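# Roll each arm's gutter ball into its roofed box

## Task

Get the ball out of the gutter it sits in and into the box belonging to that same arm. The box is covered on top and has one open side. Moving, raising, rotating or tilting the box beyond a small amount counts as failure. Pouring the ball in is allowed. If the ball, while no robot holds it, drops noticeably below the level of the table tops, the task fails. The ball stays in a gutter only while the gutter's open end is higher; if the handle is held vertical, the ball rolls out. Arm bases in metres and heading in degrees counter-clockwise from +x: arm1 x=-1.71 y=+0.22 z=+0.94 heading -15; arm2 x=+0.00 y=+0.13 z=+0.85 heading -89; arm3 x=+1.71 y=+0.39 z=+0.86 heading -166. At the end the grippers must release and the arms must back away; a result that holds only because a robot is still supporting it does not count.

## Robot and tools

Setup. Three identical i2rt Big YAM arms, arm1, arm2 and arm3, each with six revolute joints, a two-finger gripper and a wrist camera. They are fixed at the base positions and headings listed in the task. Fixed room cameras: cam_end_1, cam_end_2, cam_gap_1, cam_gap_2, cam_side, cam_top. Wrist cameras: arm1_cam_wrist, arm2_cam_wrist, arm3_cam_wrist. Reach is roughly 1.0 m from the joint1 axis. Loose objects may occasionally get a small external nudge.

Frame. One shared scene frame, origin on the floor, +z up. The hand point is midway between the fingertips; its z axis runs along the fingers, and the fingers close along its y axis. Camera calibrations (K, distortion, T_world_to_cam, pos_world) are given per camera in OpenCV convention and can be slightly off; wrist camera poses are derived from reported joint angles.

execute_actions. Arguments: actions, a list with exactly one action or none, and optional cameras (list of camera names, or "all"; omitted or null means all, [] means none). An action is an object keyed by robot name (arm1, arm2, arm3); each holds a joints object. Every value there is an absolute target, not an offset, given per joint by name, one robot at a time: joint1_rad, joint2_rad, joint3_rad, joint4_rad, joint5_rad, joint6_rad in radians, and gripper_m in metres. Ranges and done-tolerances: joint1_rad -2.879 to 2.879 (±0.045), rotates the arm about its base, positive counter-clockwise seen from above, 0 extends along the base heading; joint2_rad 0 to 3.141 (±0.14), shoulder, 0 means upper arm pointing back roughly level, increasing raises it then tips it forward; joint3_rad 0 to 3.019 (±0.09), elbow, 0 folded, increasing opens; joint4_rad -1.692 to 1.57 (±0.055), hand pitch, positive tilts fingers up; joint5_rad -1.57 to 1.57 (±0.03), sideways hand swing, positive toward the arm's right; joint6_rad -2.094 to 2.094 (±0.035), hand roll, positive clockwise viewed from behind; gripper_m 0 to 0.093 (±0.003), fingertip gap. All named motions start together and may finish at different times; one action lasts at most 15 s. Joints differ in speed, so the hand can take a wide curved path. A joint or arm you omit may keep pushing toward an earlier target. An unknown key or out-of-range number rejects the whole call and nothing moves. An empty actions list just returns state and images.

Results. Each result gives every robot's state (joint_positions, joint torques, which include offsets and noise and are nonzero even unloaded) and one image per requested camera, listed in the order of the pictures line. joint_status tells how each commanded joint ended: reaching target; off_target (stopped short, may still push); contact_stop or time_out (target dropped, holds where it rests, though a timed-out joint may keep a nearby target and keep pushing; on_its_own will name it); not_followed, after a line saying joint command not followed, usually with a cause:, meaning the self/inter-arm clearance check blocked that arm's joint targets (the gripper part still runs, and blocked targets may be retried later). on_its_own lists what the call did not command; held at is the held target, not the actual position. To relieve a pushing joint, command it to its reported position. Tiny target changes may not move a joint. MOTOR HOT appears from 85 °C; at 100 °C an OVER-TEMPERATURE FAULT drops that arm and joints report limit_stop_at_motor_heat; resend targets afterwards. If a result reports a stop, further execute_actions, wait and finished_scene calls in that same reply are skipped.

Other tools. wait(seconds 0 to 10) commands nothing and returns state and images. zoom_image(camera, region [x0, y0, x1, y1] in pixels from the top-left, at most 504 by 504) enlarges part of that camera's latest full image. read_manual(section "licences") returns only licence text. finished_scene(scene) ends the current scene irreversibly, passing its number, and reports success plus the next task if any. Replying without a tool call ends everything.

Cautions. The arms do not stop on contact and can press hard; sustained pushing overheats motors, and holding loads heats them too, even while idle. Do not let arms press on each other (that ends the run) or collide; the clearance check ignores fingers, gripper housings and wrist cameras and can react late. Avoid dropping, slipping or slamming objects, do not move the box, do not let the ball fall below table level unheld, and keep everything inside the work area. Finish with grippers open and arms withdrawn.

Each tool is called after "Call:" as a command line: name --argument value for each argument, lists and objects as JSON in quotes; but a table of rows of numbers goes row by row, as --pt "numbers of a row", without its own name.

## Session

I'll start by looking at the scene's state and images.

Call:
execute_actions --actions '[]'

Scene clock: 0.00 s.
Joint torques (N m, as the arm reports them, + toward a larger angle): no reading
arm1.joint_positions: joint1_rad=+0.815 joint2_rad=+0.564 joint3_rad=+1.367 joint4_rad=-1.600 joint5_rad=-0.020 joint6_rad=+0.277 gripper_m=+0.094
arm1.joint_status: not commanded
arm1.hand: x=-1.5688 y=+0.3163 z=+1.4338 quat_wxyz=(-0.343, +0.131, -0.916, -0.161) (m; scene frame)
arm2.joint_positions: joint1_rad=+0.115 joint2_rad=+0.326 joint3_rad=+1.581 joint4_rad=-1.629 joint5_rad=+0.033 joint6_rad=-0.012 gripper_m=+0.095
arm2.joint_status: not commanded
arm2.hand: x=-0.0034 y=+0.1011 z=+1.4422 quat_wxyz=(-0.414, -0.548, -0.618, +0.383) (m; scene frame)
arm3.joint_positions: joint1_rad=+0.284 joint2_rad=+0.615 joint3_rad=+1.367 joint4_rad=-1.465 joint5_rad=-0.033 joint6_rad=-0.523 gripper_m=+0.095
arm3.joint_status: not commanded
arm3.hand: x=+1.5293 y=+0.2759 z=+1.3633 quat_wxyz=(-0.017, -0.784, -0.461, +0.415) (m; scene frame)
pictures: arm1_cam_wrist, arm2_cam_wrist, arm3_cam_wrist, cam_end_1, cam_end_2, cam_gap_1, cam_gap_2, cam_side, cam_top
Images, in order (width x height): arm1_cam_wrist 672x504, arm2_cam_wrist 672x504, arm3_cam_wrist 672x504, cam_end_1 672x504, cam_end_2 672x504, cam_gap_1 672x504, cam_gap_2 672x504, cam_side 672x504, cam_top 672x504.

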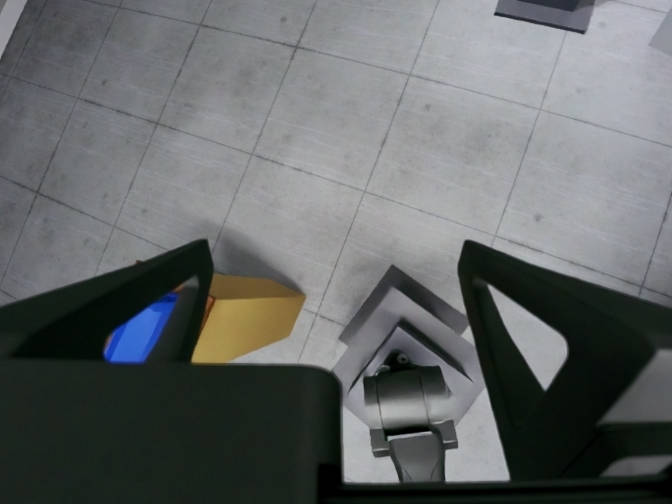

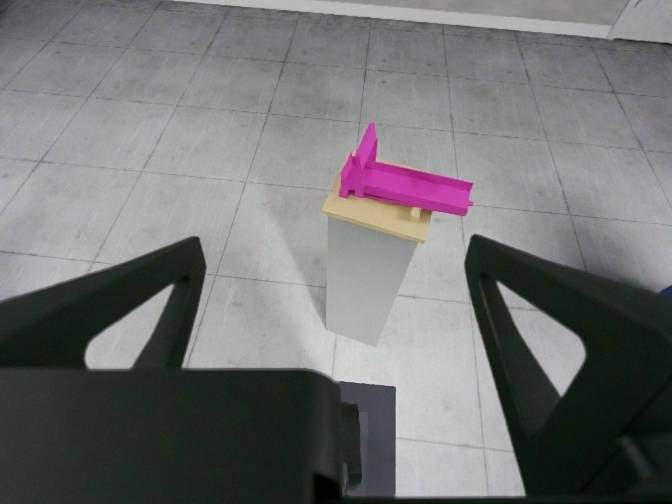

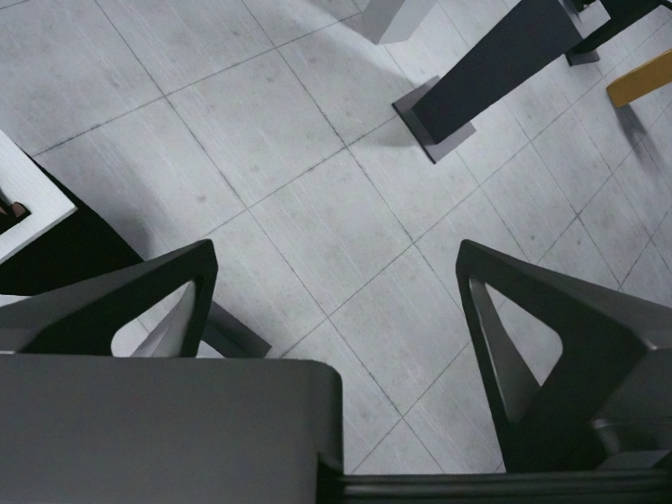

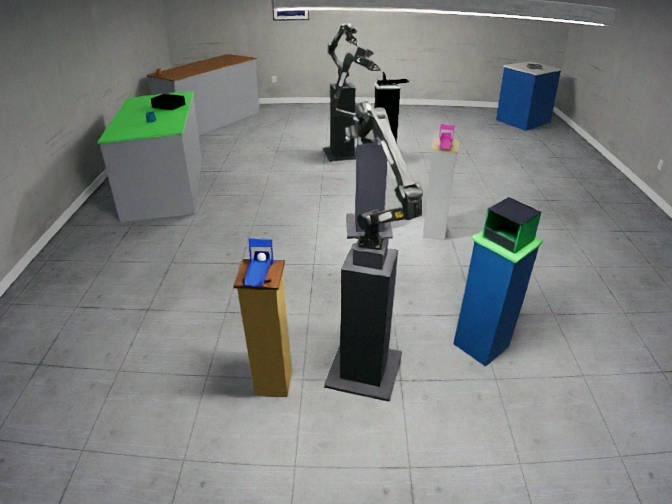

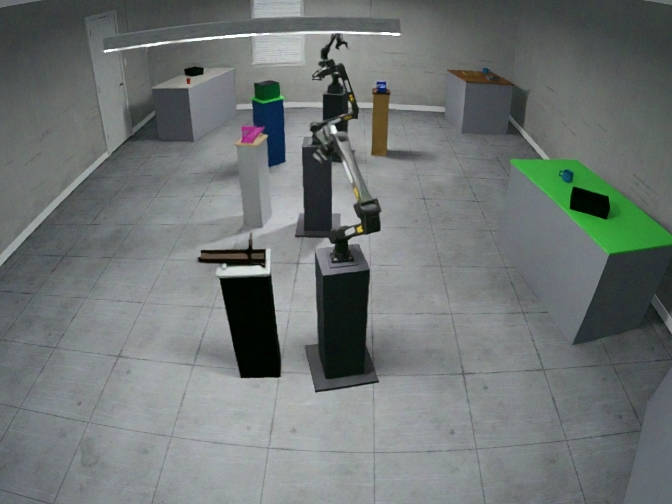

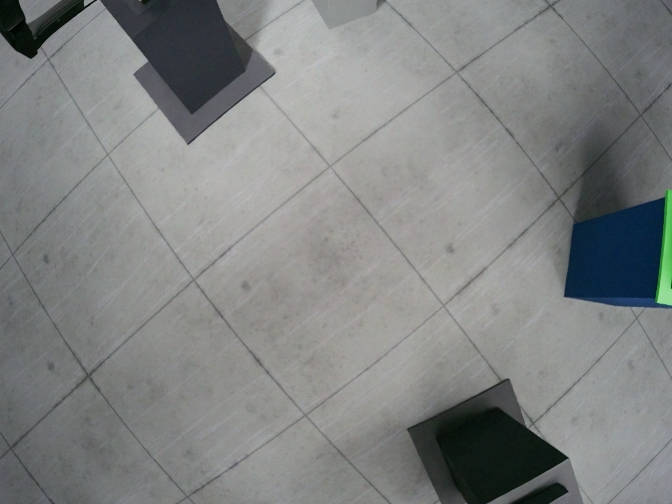

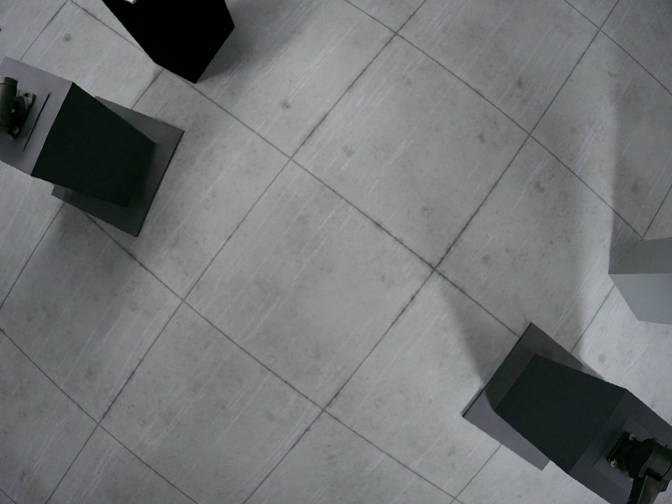

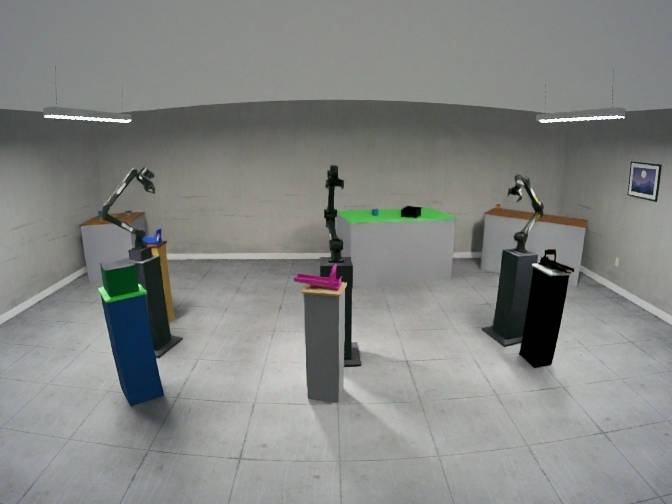

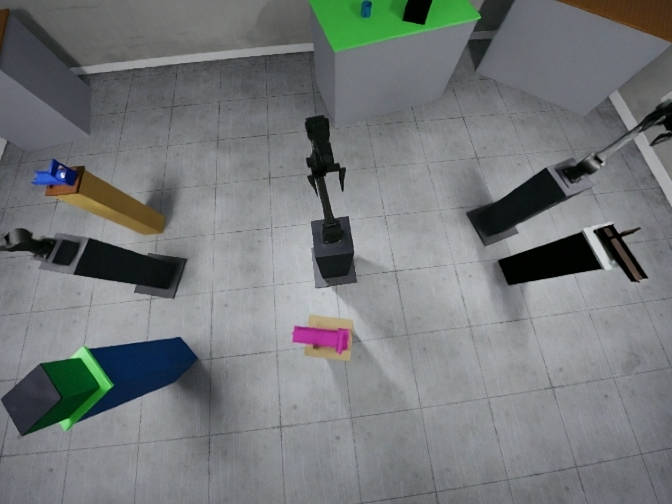

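Call:
zoom_image --camera "cam_end_1" --region '[200, 210, 320, 310]'

Call:
zoom_image --camera "cam_end_1" --region '[440, 180, 570, 290]'

Call:
zoom_image --camera "cam_top" --region '[0, 130, 220, 460]'

Call:
zoom_image --camera "cam_side" --region '[60, 150, 220, 330]'

Call:
zoom_image --camera "arm2_cam_wrist" --region '[300, 100, 500, 260]'

Region (200, 210, 320, 310) of cam_end_1's 672x504 image, scaled by 4.200, with more detail than that image has.

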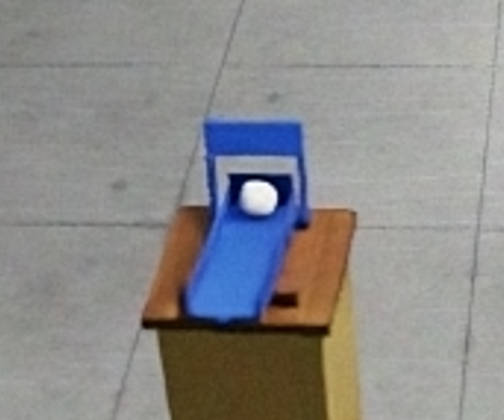

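Region (440, 180, 570, 290) of cam_end_1's 672x504 image, scaled by 3.877, with more detail than that image has; it fills the top 426 rows of this view, and the rest is white.

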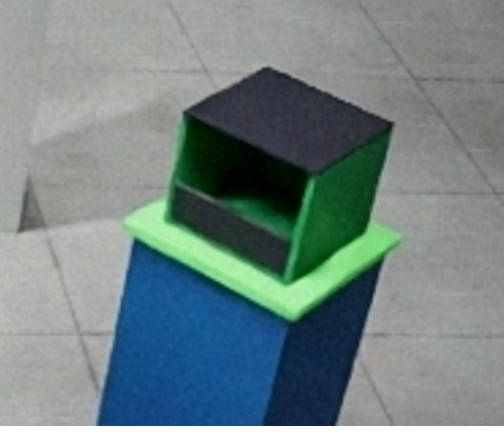

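Region (0, 130, 220, 460) of cam_top's 672x504 image, scaled by 1.527, with more detail than that image has.

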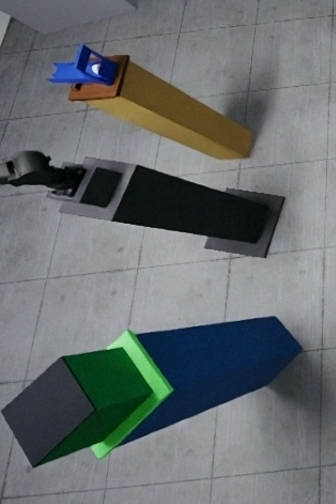

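Region (60, 150, 220, 330) of cam_side's 672x504 image, scaled by 2.800, with more detail than that image has.

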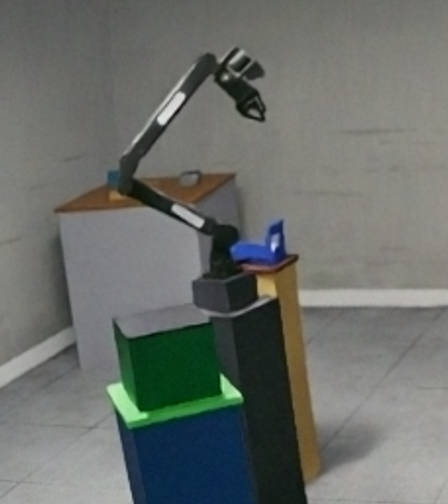

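Region (300, 100, 500, 260) of arm2_cam_wrist's 672x504 image, scaled by 2.520, with more detail than that image has; it fills the top 403 rows of this view, and the rest is white.

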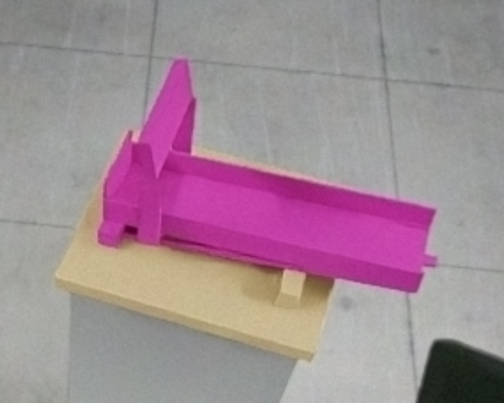

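Call:
execute_actions --actions '[{"arm1": {"joints": {"joint1_rad": 1.956, "joint2_rad": 1.59, "joint3_rad": 1.07, "joint4_rad": -0.42, "joint5_rad": 0.0, "joint6_rad": 0.0}}}]' --cameras '["arm1_cam_wrist", "cam_end_1", "cam_top"]'

Scene clock: 107.47 s.
Joint torques (N m, as the arm reports them, + toward a larger angle): arm1=[ -0.04 -12.66   8.03   2.26   0.05  -0.02] | arm2=[ 0.79 10.23  4.51  2.5   0.05 -0.04] | arm3=[-0.73  2.09  9.76  2.05  0.03  0.12]
arm1.joint_positions: joint1_rad=+1.964 joint2_rad=+1.581 joint3_rad=+1.084 joint4_rad=-0.442 joint5_rad=+0.001 joint6_rad=+0.008 gripper_m=+0.094
arm1.joint_status: all done
arm1.hand: x=-1.7901 y=+0.7917 z=+1.0719 quat_wxyz=(-0.205, +0.713, -0.629, -0.233) (m; scene frame)
arm2.joint_positions: joint1_rad=+0.115 joint2_rad=+0.326 joint3_rad=+1.581 joint4_rad=-1.629 joint5_rad=+0.033 joint6_rad=-0.012 gripper_m=+0.095
arm2.joint_status: not commanded
arm2.hand: x=-0.0034 y=+0.1011 z=+1.4422 quat_wxyz=(-0.414, -0.548, -0.618, +0.383) (m; scene frame)
arm3.joint_positions: joint1_rad=+0.284 joint2_rad=+0.615 joint3_rad=+1.367 joint4_rad=-1.465 joint5_rad=-0.033 joint6_rad=-0.523 gripper_m=+0.095
arm3.joint_status: not commanded
arm3.hand: x=+1.5293 y=+0.2759 z=+1.3633 quat_wxyz=(-0.017, -0.784, -0.461, +0.415) (m; scene frame)
pictures: arm1_cam_wrist, cam_end_1, cam_top
camera_calibration (this result's frames):
arm1_cam_wrist: T_world_to_cam=[[0.991364, 0.131135, 0.000845341, 1.67016], [0.131135, -0.991365, 0.0000670883, 1.02258], [0.000846839, 0.0000443446, -1, 1.19618], [0, 0, 0, 1]] pos_world=[-1.79084, 0.794677, 1.1947]
Images, in order (width x height): arm1_cam_wrist 672x504, cam_end_1 672x504, cam_top 672x504.

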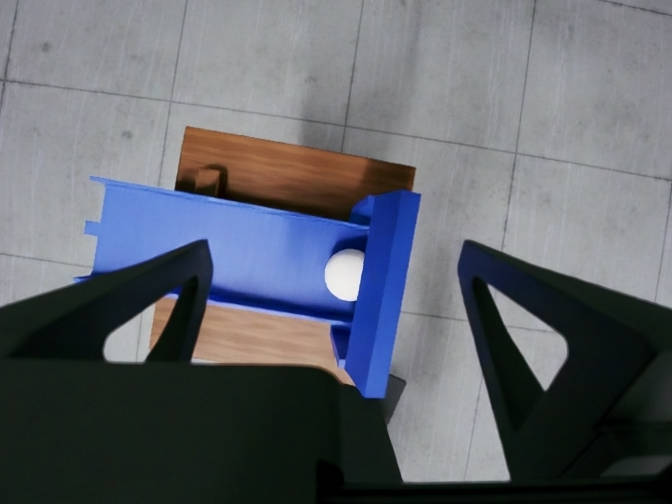

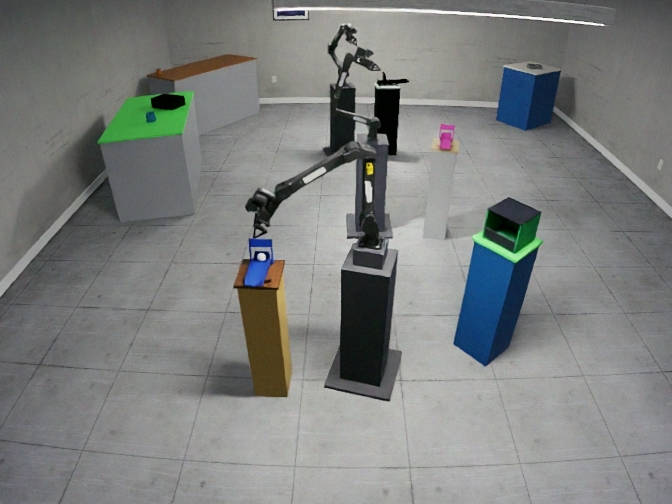

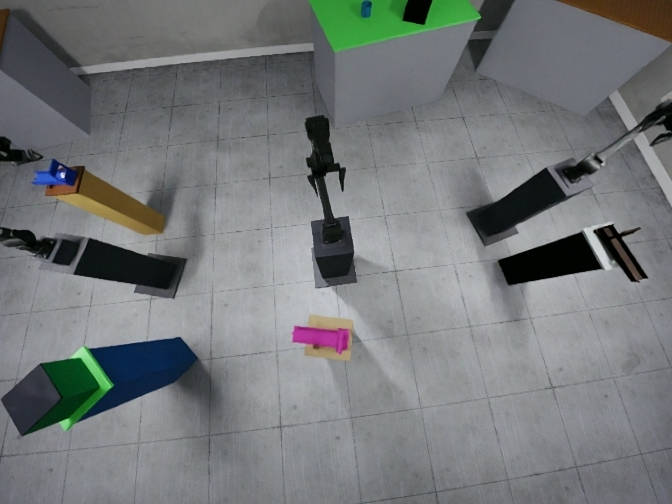

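Call:
zoom_image --camera "arm1_cam_wrist" --region '[280, 170, 440, 410]'

Region (280, 170, 440, 410) of arm1_cam_wrist's 672x504 image, scaled by 2.100, with more detail than that image has.

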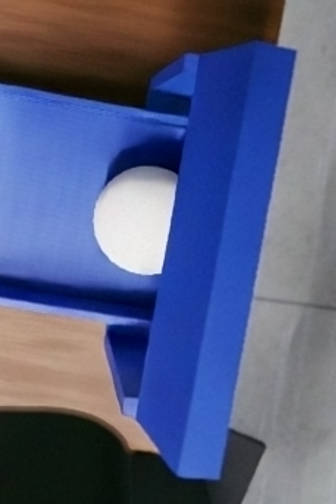

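Call:
execute_actions --actions '[{"arm1": {"joints": {"joint1_rad": 1.78, "joint2_rad": 1.848, "joint3_rad": 1.481, "joint4_rad": -1.189, "joint5_rad": -0.313, "joint6_rad": 0.048, "gripper_m": 0.09}}}]' --cameras '["arm1_cam_wrist", "cam_end_1", "cam_side"]'

Scene clock: 228.87 s.
Joint torques (N m, as the arm reports them, + toward a larger angle): arm1=[  1.19 -16.51  11.96  -0.58  -0.22   0.11] | arm2=[ 0.65 10.72  4.52  2.39  0.06 -0.06] | arm3=[-0.18  1.98  9.76  2.12  0.06  0.12]
arm1.joint_positions: joint1_rad=+1.772 joint2_rad=+1.847 joint3_rad=+1.439 joint4_rad=-1.173 joint5_rad=-0.311 joint6_rad=+0.039 gripper_m=+0.090
arm1.joint_status: all done
arm1.hand: x=-1.7347 y=+0.7628 z=+1.0313 quat_wxyz=(+0.110, +0.663, -0.733, -0.106) (m; scene frame)
arm2.joint_positions: joint1_rad=+0.115 joint2_rad=+0.326 joint3_rad=+1.581 joint4_rad=-1.629 joint5_rad=+0.033 joint6_rad=-0.012 gripper_m=+0.095
arm2.joint_status: not commanded
arm2.hand: x=-0.0034 y=+0.1011 z=+1.4422 quat_wxyz=(-0.414, -0.548, -0.618, +0.383) (m; scene frame)
arm3.joint_positions: joint1_rad=+0.284 joint2_rad=+0.615 joint3_rad=+1.367 joint4_rad=-1.465 joint5_rad=-0.033 joint6_rad=-0.523 gripper_m=+0.095
arm3.joint_status: not commanded
arm3.hand: x=+1.5293 y=+0.2759 z=+1.3633 quat_wxyz=(-0.017, -0.784, -0.461, +0.415) (m; scene frame)
pictures: arm1_cam_wrist, cam_end_1, cam_side
camera_calibration (this result's frames):
arm1_cam_wrist: T_world_to_cam=[[0.947934, -0.0925533, -0.30472, 2.02948], [0.106858, -0.808928, 0.578115, 0.209181], [-0.300003, -0.580577, -0.756921, 0.825861], [0, 0, 0, 1]] pos_world=[-1.6984, 0.836522, 1.1226]
Images, in order (width x height): arm1_cam_wrist 672x504, cam_end_1 672x504, cam_side 672x504.

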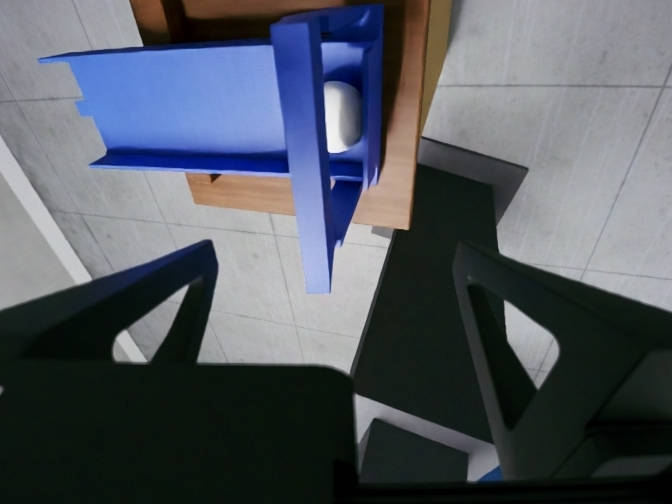

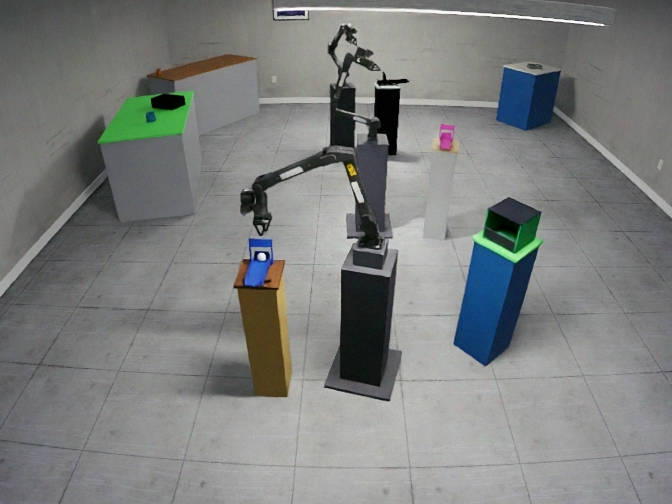

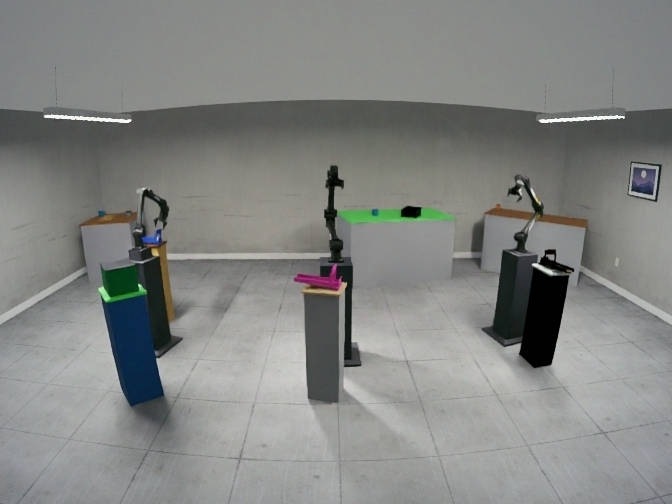

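Call:
execute_actions --actions '[{"arm1": {"joints": {"joint1_rad": 1.82, "joint2_rad": 1.945, "joint3_rad": 1.39, "joint4_rad": -1.0, "joint5_rad": -0.313, "joint6_rad": 0.048}}}]' --cameras '["arm1_cam_wrist", "cam_end_1"]'

Scene clock: 240.07 s.
Joint torques (N m, as the arm reports them, + toward a larger angle): arm1=[  0.09 -16.93   7.32   0.94  -0.2    0.11] | arm2=[ 0.56 10.55  4.52  2.55  0.06 -0.05] | arm3=[-0.01  2.    9.81  2.07  0.04  0.11]
arm1.joint_positions: joint1_rad=+1.820 joint2_rad=+1.939 joint3_rad=+1.398 joint4_rad=-1.017 joint5_rad=-0.311 joint6_rad=+0.039 gripper_m=+0.090
arm1.joint_status: all done
arm1.hand: x=-1.7601 y=+0.7750 z=+0.9698 quat_wxyz=(+0.104, +0.681, -0.716, -0.112) (m; scene frame)
arm2.joint_positions: joint1_rad=+0.115 joint2_rad=+0.326 joint3_rad=+1.581 joint4_rad=-1.629 joint5_rad=+0.033 joint6_rad=-0.012 gripper_m=+0.095
arm2.joint_status: not commanded
arm2.hand: x=-0.0034 y=+0.1011 z=+1.4422 quat_wxyz=(-0.414, -0.548, -0.618, +0.383) (m; scene frame)
arm3.joint_positions: joint1_rad=+0.284 joint2_rad=+0.615 joint3_rad=+1.367 joint4_rad=-1.465 joint5_rad=-0.033 joint6_rad=-0.523 gripper_m=+0.095
arm3.joint_status: not commanded
arm3.hand: x=+1.5293 y=+0.2759 z=+1.3633 quat_wxyz=(-0.017, -0.784, -0.461, +0.415) (m; scene frame)
pictures: arm1_cam_wrist, cam_end_1
camera_calibration (this result's frames):
arm1_cam_wrist: T_world_to_cam=[[0.951371, -0.0400531, -0.305431, 2.00197], [0.144847, -0.816896, 0.558301, 0.349646], [-0.271867, -0.575392, -0.77137, 0.838289], [0, 0, 0, 1]] pos_world=[-1.72736, 0.848154, 1.06289]
Images, in order (width x height): arm1_cam_wrist 672x504, cam_end_1 672x504.

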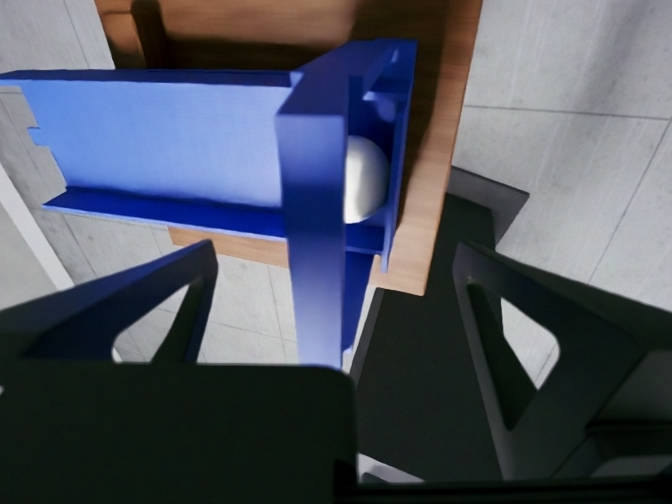

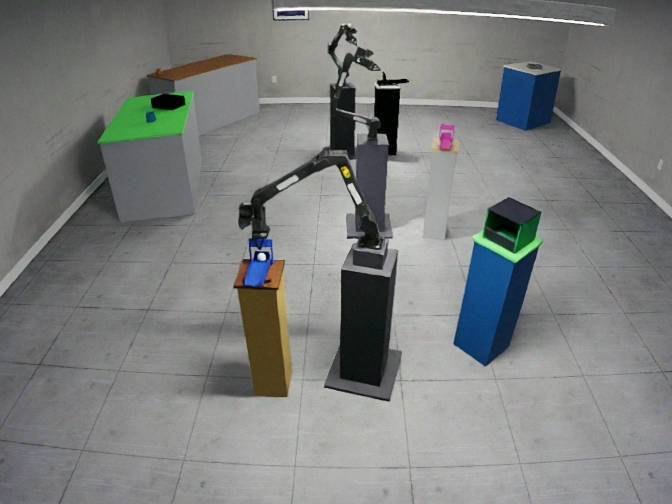

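Call:
zoom_image --camera "cam_end_1" --region '[210, 190, 310, 300]'

Region (210, 190, 310, 300) of cam_end_1's 672x504 image, scaled by 4.582, with more detail than that image has; it fills the left 458 columns of this view, and the rest is white.

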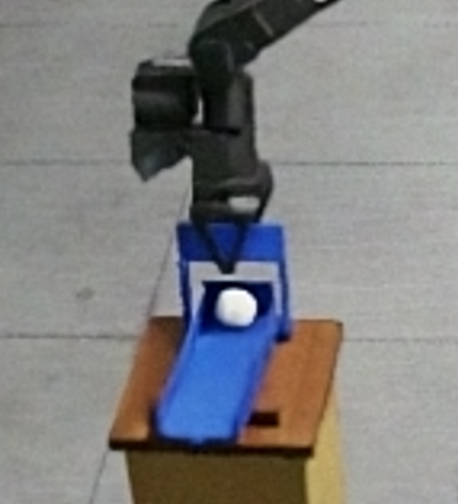

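Call:
execute_actions --actions '[{"arm1": {"joints": {"gripper_m": 0.0}}}]' --cameras '["arm1_cam_wrist", "cam_end_1"]'

Scene clock: 245.13 s.
Joint torques (N m, as the arm reports them, + toward a larger angle): arm1=[  0.51 -16.8    7.31   0.78  -0.21   0.09] | arm2=[ 0.73 10.18  4.46  2.47  0.04 -0.06] | arm3=[-0.59  1.86  9.83  2.08  0.03  0.1 ]
arm1.joint_positions: joint1_rad=+1.820 joint2_rad=+1.939 joint3_rad=+1.398 joint4_rad=-1.015 joint5_rad=-0.311 joint6_rad=+0.041 gripper_m=+0.011
arm1.joint_status: gripper_m off_target (ended at +0.011, target +0.000)
arm1.hand: x=-1.7601 y=+0.7754 z=+0.9698 quat_wxyz=(+0.104, +0.681, -0.716, -0.113) (m; scene frame)
arm2.joint_positions: joint1_rad=+0.115 joint2_rad=+0.326 joint3_rad=+1.581 joint4_rad=-1.629 joint5_rad=+0.033 joint6_rad=-0.012 gripper_m=+0.095
arm2.joint_status: not commanded
arm2.hand: x=-0.0034 y=+0.1011 z=+1.4422 quat_wxyz=(-0.414, -0.548, -0.618, +0.383) (m; scene frame)
arm3.joint_positions: joint1_rad=+0.284 joint2_rad=+0.615 joint3_rad=+1.367 joint4_rad=-1.465 joint5_rad=-0.033 joint6_rad=-0.523 gripper_m=+0.095
arm3.joint_status: not commanded
arm3.hand: x=+1.5293 y=+0.2759 z=+1.3633 quat_wxyz=(-0.017, -0.784, -0.461, +0.415) (m; scene frame)
pictures: arm1_cam_wrist, cam_end_1
camera_calibration (this result's frames):
arm1_cam_wrist: T_world_to_cam=[[0.95131, -0.0411069, -0.305484, 2.00274], [0.143668, -0.817699, 0.557429, 0.349331], [-0.272708, -0.574176, -0.771979, 0.836671], [0, 0, 0, 1]] pos_world=[-1.72724, 0.84837, 1.06297]
Images, in order (width x height): arm1_cam_wrist 672x504, cam_end_1 672x504.

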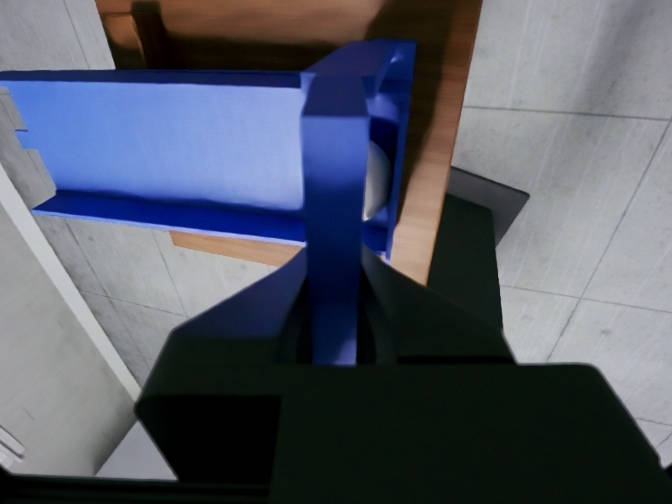

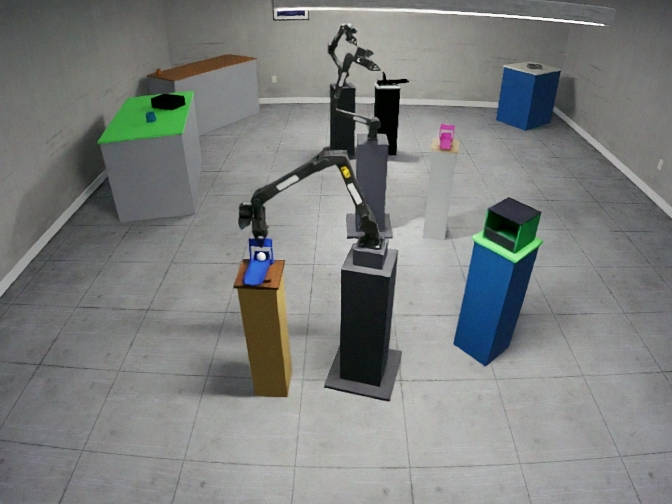

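Call:
execute_actions --actions '[{"arm1": {"joints": {"joint2_rad": 1.835, "joint3_rad": 1.56, "joint4_rad": -1.26, "joint5_rad": -0.5, "gripper_m": 0.0}}}]' --cameras '["arm1_cam_wrist", "cam_end_1", "cam_side"]'

Scene clock: 314.60 s.
Joint torques (N m, as the arm reports them, + toward a larger angle): arm1=[  0.55 -15.81  12.14  -0.48  -0.51   0.07] | arm2=[ 0.43 10.65  4.45  2.49  0.08 -0.03] | arm3=[-0.48  2.02  9.69  2.01  0.05  0.13]
arm1.joint_positions: joint1_rad=+1.820 joint2_rad=+1.825 joint3_rad=+1.519 joint4_rad=-1.244 joint5_rad=-0.493 joint6_rad=+0.042 gripper_m=+0.011
arm1.joint_status: gripper_m off_target (ended at +0.011, target +0.000); the others done
arm1.hand: x=-1.7893 y=+0.7746 z=+1.0838 quat_wxyz=(+0.167, +0.669, -0.702, -0.177) (m; scene frame)
arm2.joint_positions: joint1_rad=+0.115 joint2_rad=+0.326 joint3_rad=+1.581 joint4_rad=-1.629 joint5_rad=+0.033 joint6_rad=-0.012 gripper_m=+0.095
arm2.joint_status: not commanded
arm2.hand: x=-0.0034 y=+0.1011 z=+1.4422 quat_wxyz=(-0.414, -0.548, -0.618, +0.383) (m; scene frame)
arm3.joint_positions: joint1_rad=+0.284 joint2_rad=+0.615 joint3_rad=+1.367 joint4_rad=-1.465 joint5_rad=-0.033 joint6_rad=-0.523 gripper_m=+0.095
arm3.joint_status: not commanded
arm3.hand: x=+1.5293 y=+0.2759 z=+1.3633 quat_wxyz=(-0.017, -0.784, -0.461, +0.415) (m; scene frame)
pictures: arm1_cam_wrist, cam_end_1, cam_side
camera_calibration (this result's frames):
arm1_cam_wrist: T_world_to_cam=[[0.88027, -0.0358047, -0.47312, 2.11578], [0.244109, -0.82088, 0.516302, 0.516026], [-0.406861, -0.569978, -0.713856, 0.610028], [0, 0, 0, 1]] pos_world=[-1.74023, 0.847052, 1.17007]
Images, in order (width x height): arm1_cam_wrist 672x504, cam_end_1 672x504, cam_side 672x504.

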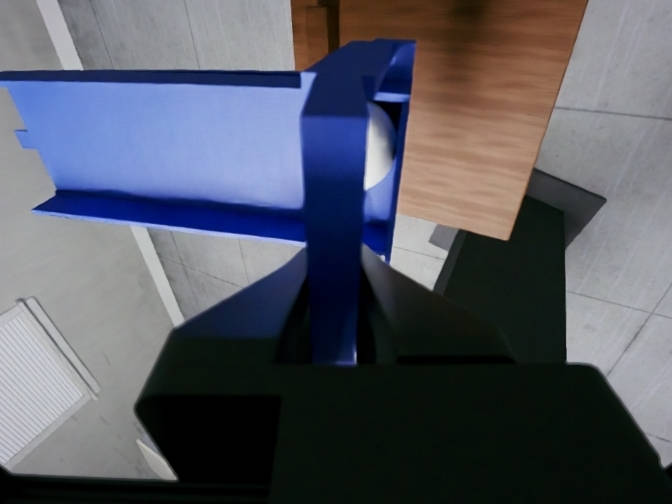

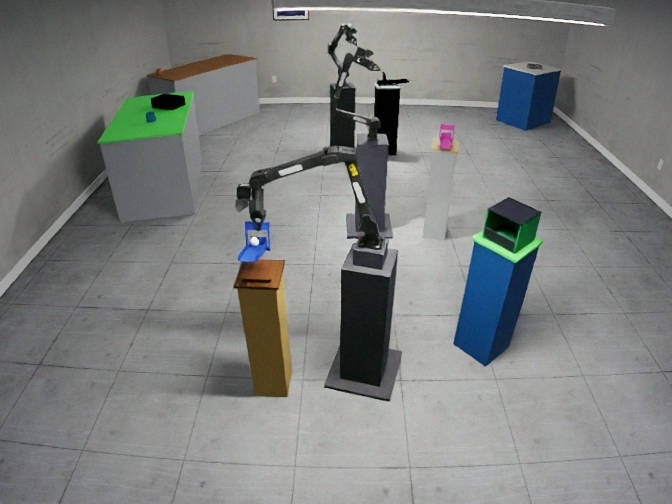

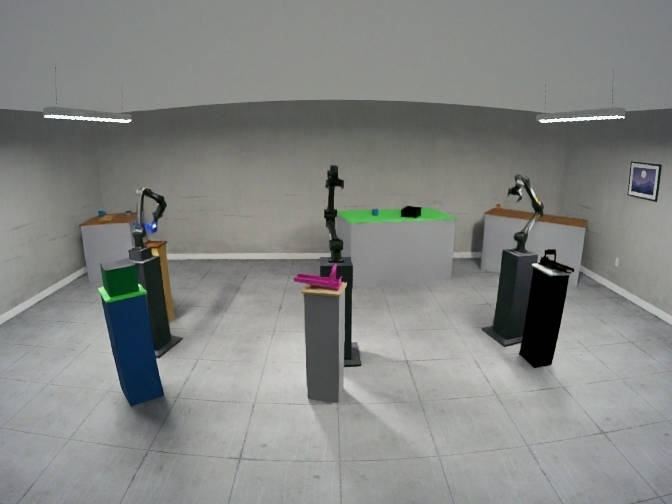

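Call:
execute_actions --actions '[{"arm1": {"joints": {"joint1_rad": 0.4, "joint2_rad": 1.212, "joint3_rad": 1.045, "joint4_rad": -0.9, "joint5_rad": -0.65, "gripper_m": 0.0}}}]' --cameras '["arm1_cam_wrist", "cam_end_1", "cam_side"]'

Scene clock: 332.50 s.
Joint torques (N m, as the arm reports them, + toward a larger angle): arm1=[ 0.74 -9.57  9.16  1.89 -0.62  0.06] | arm2=[ 1.08 10.19  4.54  2.49  0.07 -0.06] | arm3=[-0.58  2.07  9.81  1.99  0.05  0.09]
arm1.joint_positions: joint1_rad=+0.397 joint2_rad=+1.217 joint3_rad=+1.055 joint4_rad=-0.920 joint5_rad=-0.641 joint6_rad=+0.042 gripper_m=+0.011
arm1.joint_status: gripper_m off_target (ended at +0.011, target +0.000); the others done
arm1.hand: x=-1.3029 y=+0.3816 z=+1.2057 quat_wxyz=(-0.203, +0.119, -0.916, -0.326) (m; scene frame)
arm2.joint_positions: joint1_rad=+0.115 joint2_rad=+0.326 joint3_rad=+1.581 joint4_rad=-1.629 joint5_rad=+0.033 joint6_rad=-0.012 gripper_m=+0.095
arm2.joint_status: not commanded
arm2.hand: x=-0.0034 y=+0.1011 z=+1.4422 quat_wxyz=(-0.414, -0.548, -0.618, +0.383) (m; scene frame)
arm3.joint_positions: joint1_rad=+0.284 joint2_rad=+0.615 joint3_rad=+1.367 joint4_rad=-1.465 joint5_rad=-0.033 joint6_rad=-0.523 gripper_m=+0.095
arm3.joint_status: not commanded
arm3.hand: x=+1.5293 y=+0.2759 z=+1.3633 quat_wxyz=(-0.017, -0.784, -0.461, +0.415) (m; scene frame)
pictures: arm1_cam_wrist, cam_end_1, cam_side
camera_calibration (this result's frames):
arm1_cam_wrist: T_world_to_cam=[[0.357182, -0.757361, -0.546649, 1.41369], [-0.888516, -0.455981, 0.051186, -1.04236], [-0.288028, 0.467424, -0.835796, 0.576894], [0, 0, 0, 1]] pos_world=[-1.26494, 0.325723, 1.30831]
Images, in order (width x height): arm1_cam_wrist 672x504, cam_end_1 672x504, cam_side 672x504.

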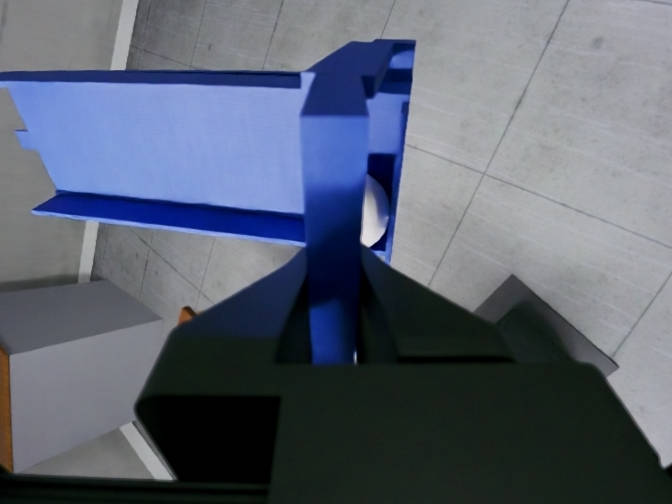

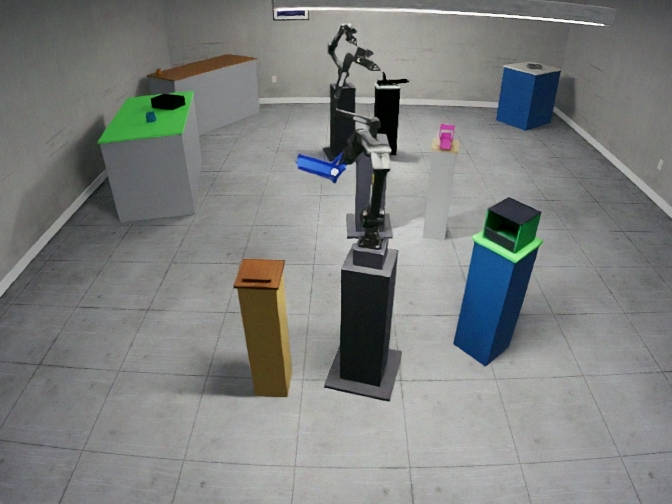

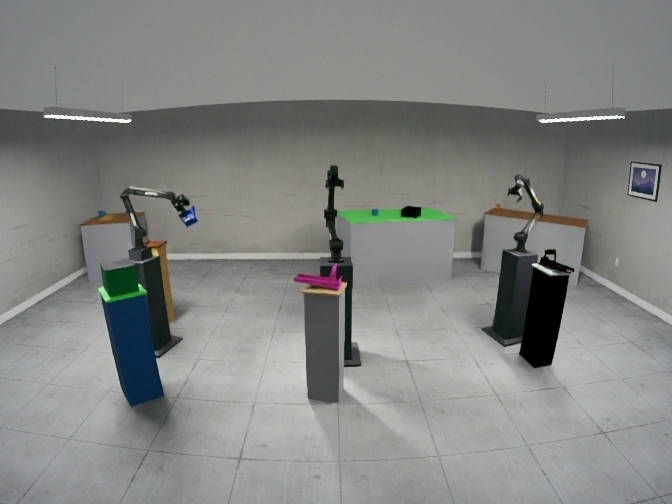

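Call:
execute_actions --actions '[{"arm1": {"joints": {"joint1_rad": -1.115, "joint6_rad": 1.571, "gripper_m": 0.0}}}]' --cameras '["arm1_cam_wrist", "cam_end_1", "cam_side", "cam_top"]'

Scene clock: 338.97 s.
Joint torques (N m, as the arm reports them, + toward a larger angle): arm1=[ 0.8  -9.34  9.09  1.83 -0.56  0.06] | arm2=[ 0.53 10.78  4.44  2.48  0.09 -0.05] | arm3=[-0.42  1.84  9.78  2.06  0.03  0.1 ]
arm1.joint_positions: joint1_rad=-1.117 joint2_rad=+1.217 joint3_rad=+1.055 joint4_rad=-0.920 joint5_rad=-0.641 joint6_rad=+1.565 gripper_m=+0.011
arm1.joint_status: gripper_m off_target (ended at +0.011, target +0.000); the others done
arm1.hand: x=-1.5328 y=-0.1812 z=+1.2042 quat_wxyz=(-0.200, -0.908, -0.167, -0.327) (m; scene frame)
arm2.joint_positions: joint1_rad=+0.115 joint2_rad=+0.326 joint3_rad=+1.581 joint4_rad=-1.629 joint5_rad=+0.033 joint6_rad=-0.012 gripper_m=+0.095
arm2.joint_status: not commanded
arm2.hand: x=-0.0034 y=+0.1011 z=+1.4422 quat_wxyz=(-0.414, -0.548, -0.618, +0.383) (m; scene frame)
arm3.joint_positions: joint1_rad=+0.284 joint2_rad=+0.615 joint3_rad=+1.367 joint4_rad=-1.465 joint5_rad=-0.033 joint6_rad=-0.523 gripper_m=+0.095
arm3.joint_status: not commanded
arm3.hand: x=+1.5293 y=+0.2759 z=+1.3633 quat_wxyz=(-0.017, -0.784, -0.461, +0.415) (m; scene frame)
pictures: arm1_cam_wrist, cam_end_1, cam_side, cam_top
camera_calibration (this result's frames):
arm1_cam_wrist: T_world_to_cam=[[-0.174856, 0.861378, -0.476921, 0.462617], [0.197094, 0.505201, 0.840194, -0.615107], [0.964666, 0.0529146, -0.258109, 1.92192], [0, 0, 0, 1]] pos_world=[-1.65189, -0.189434, 1.23351]
Images, in order (width x height): arm1_cam_wrist 672x504, cam_end_1 672x504, cam_side 672x504, cam_top 672x504.

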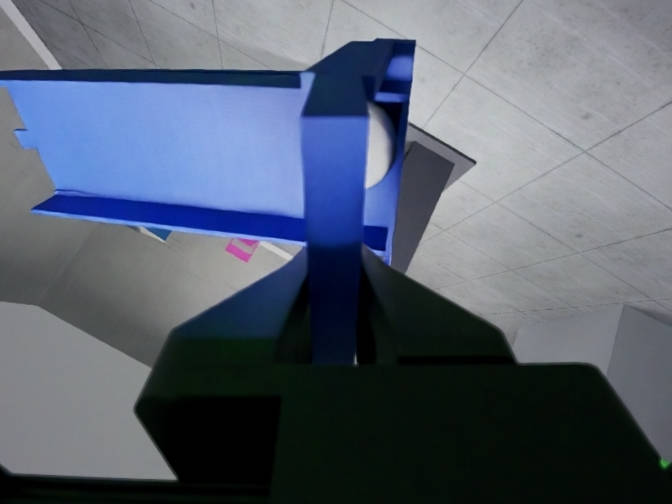

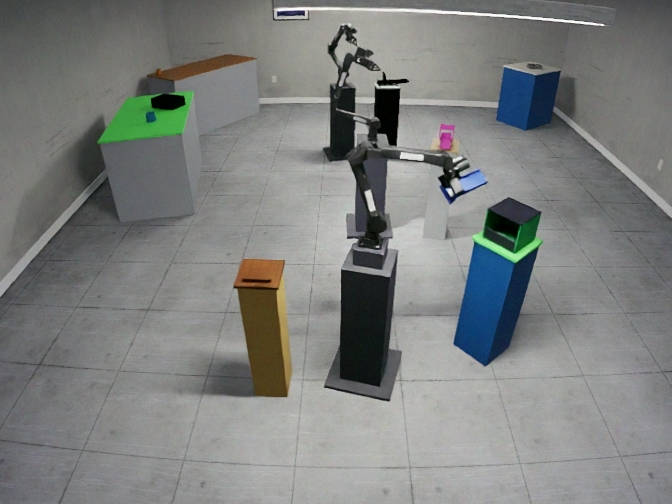

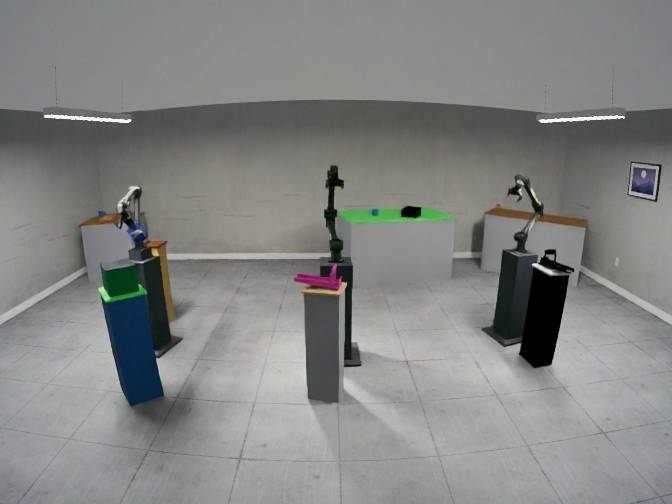

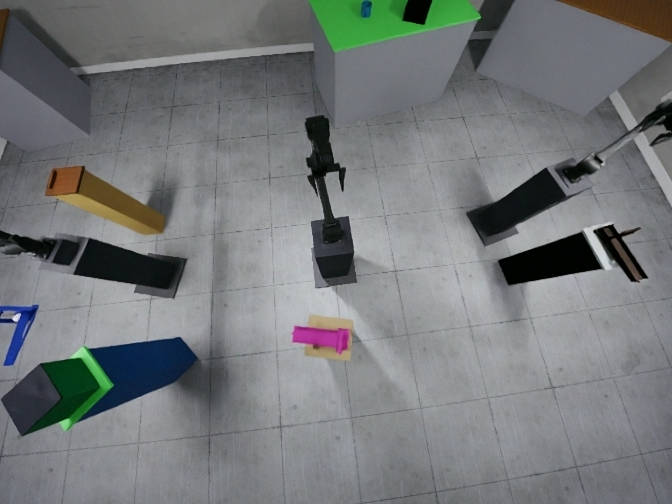

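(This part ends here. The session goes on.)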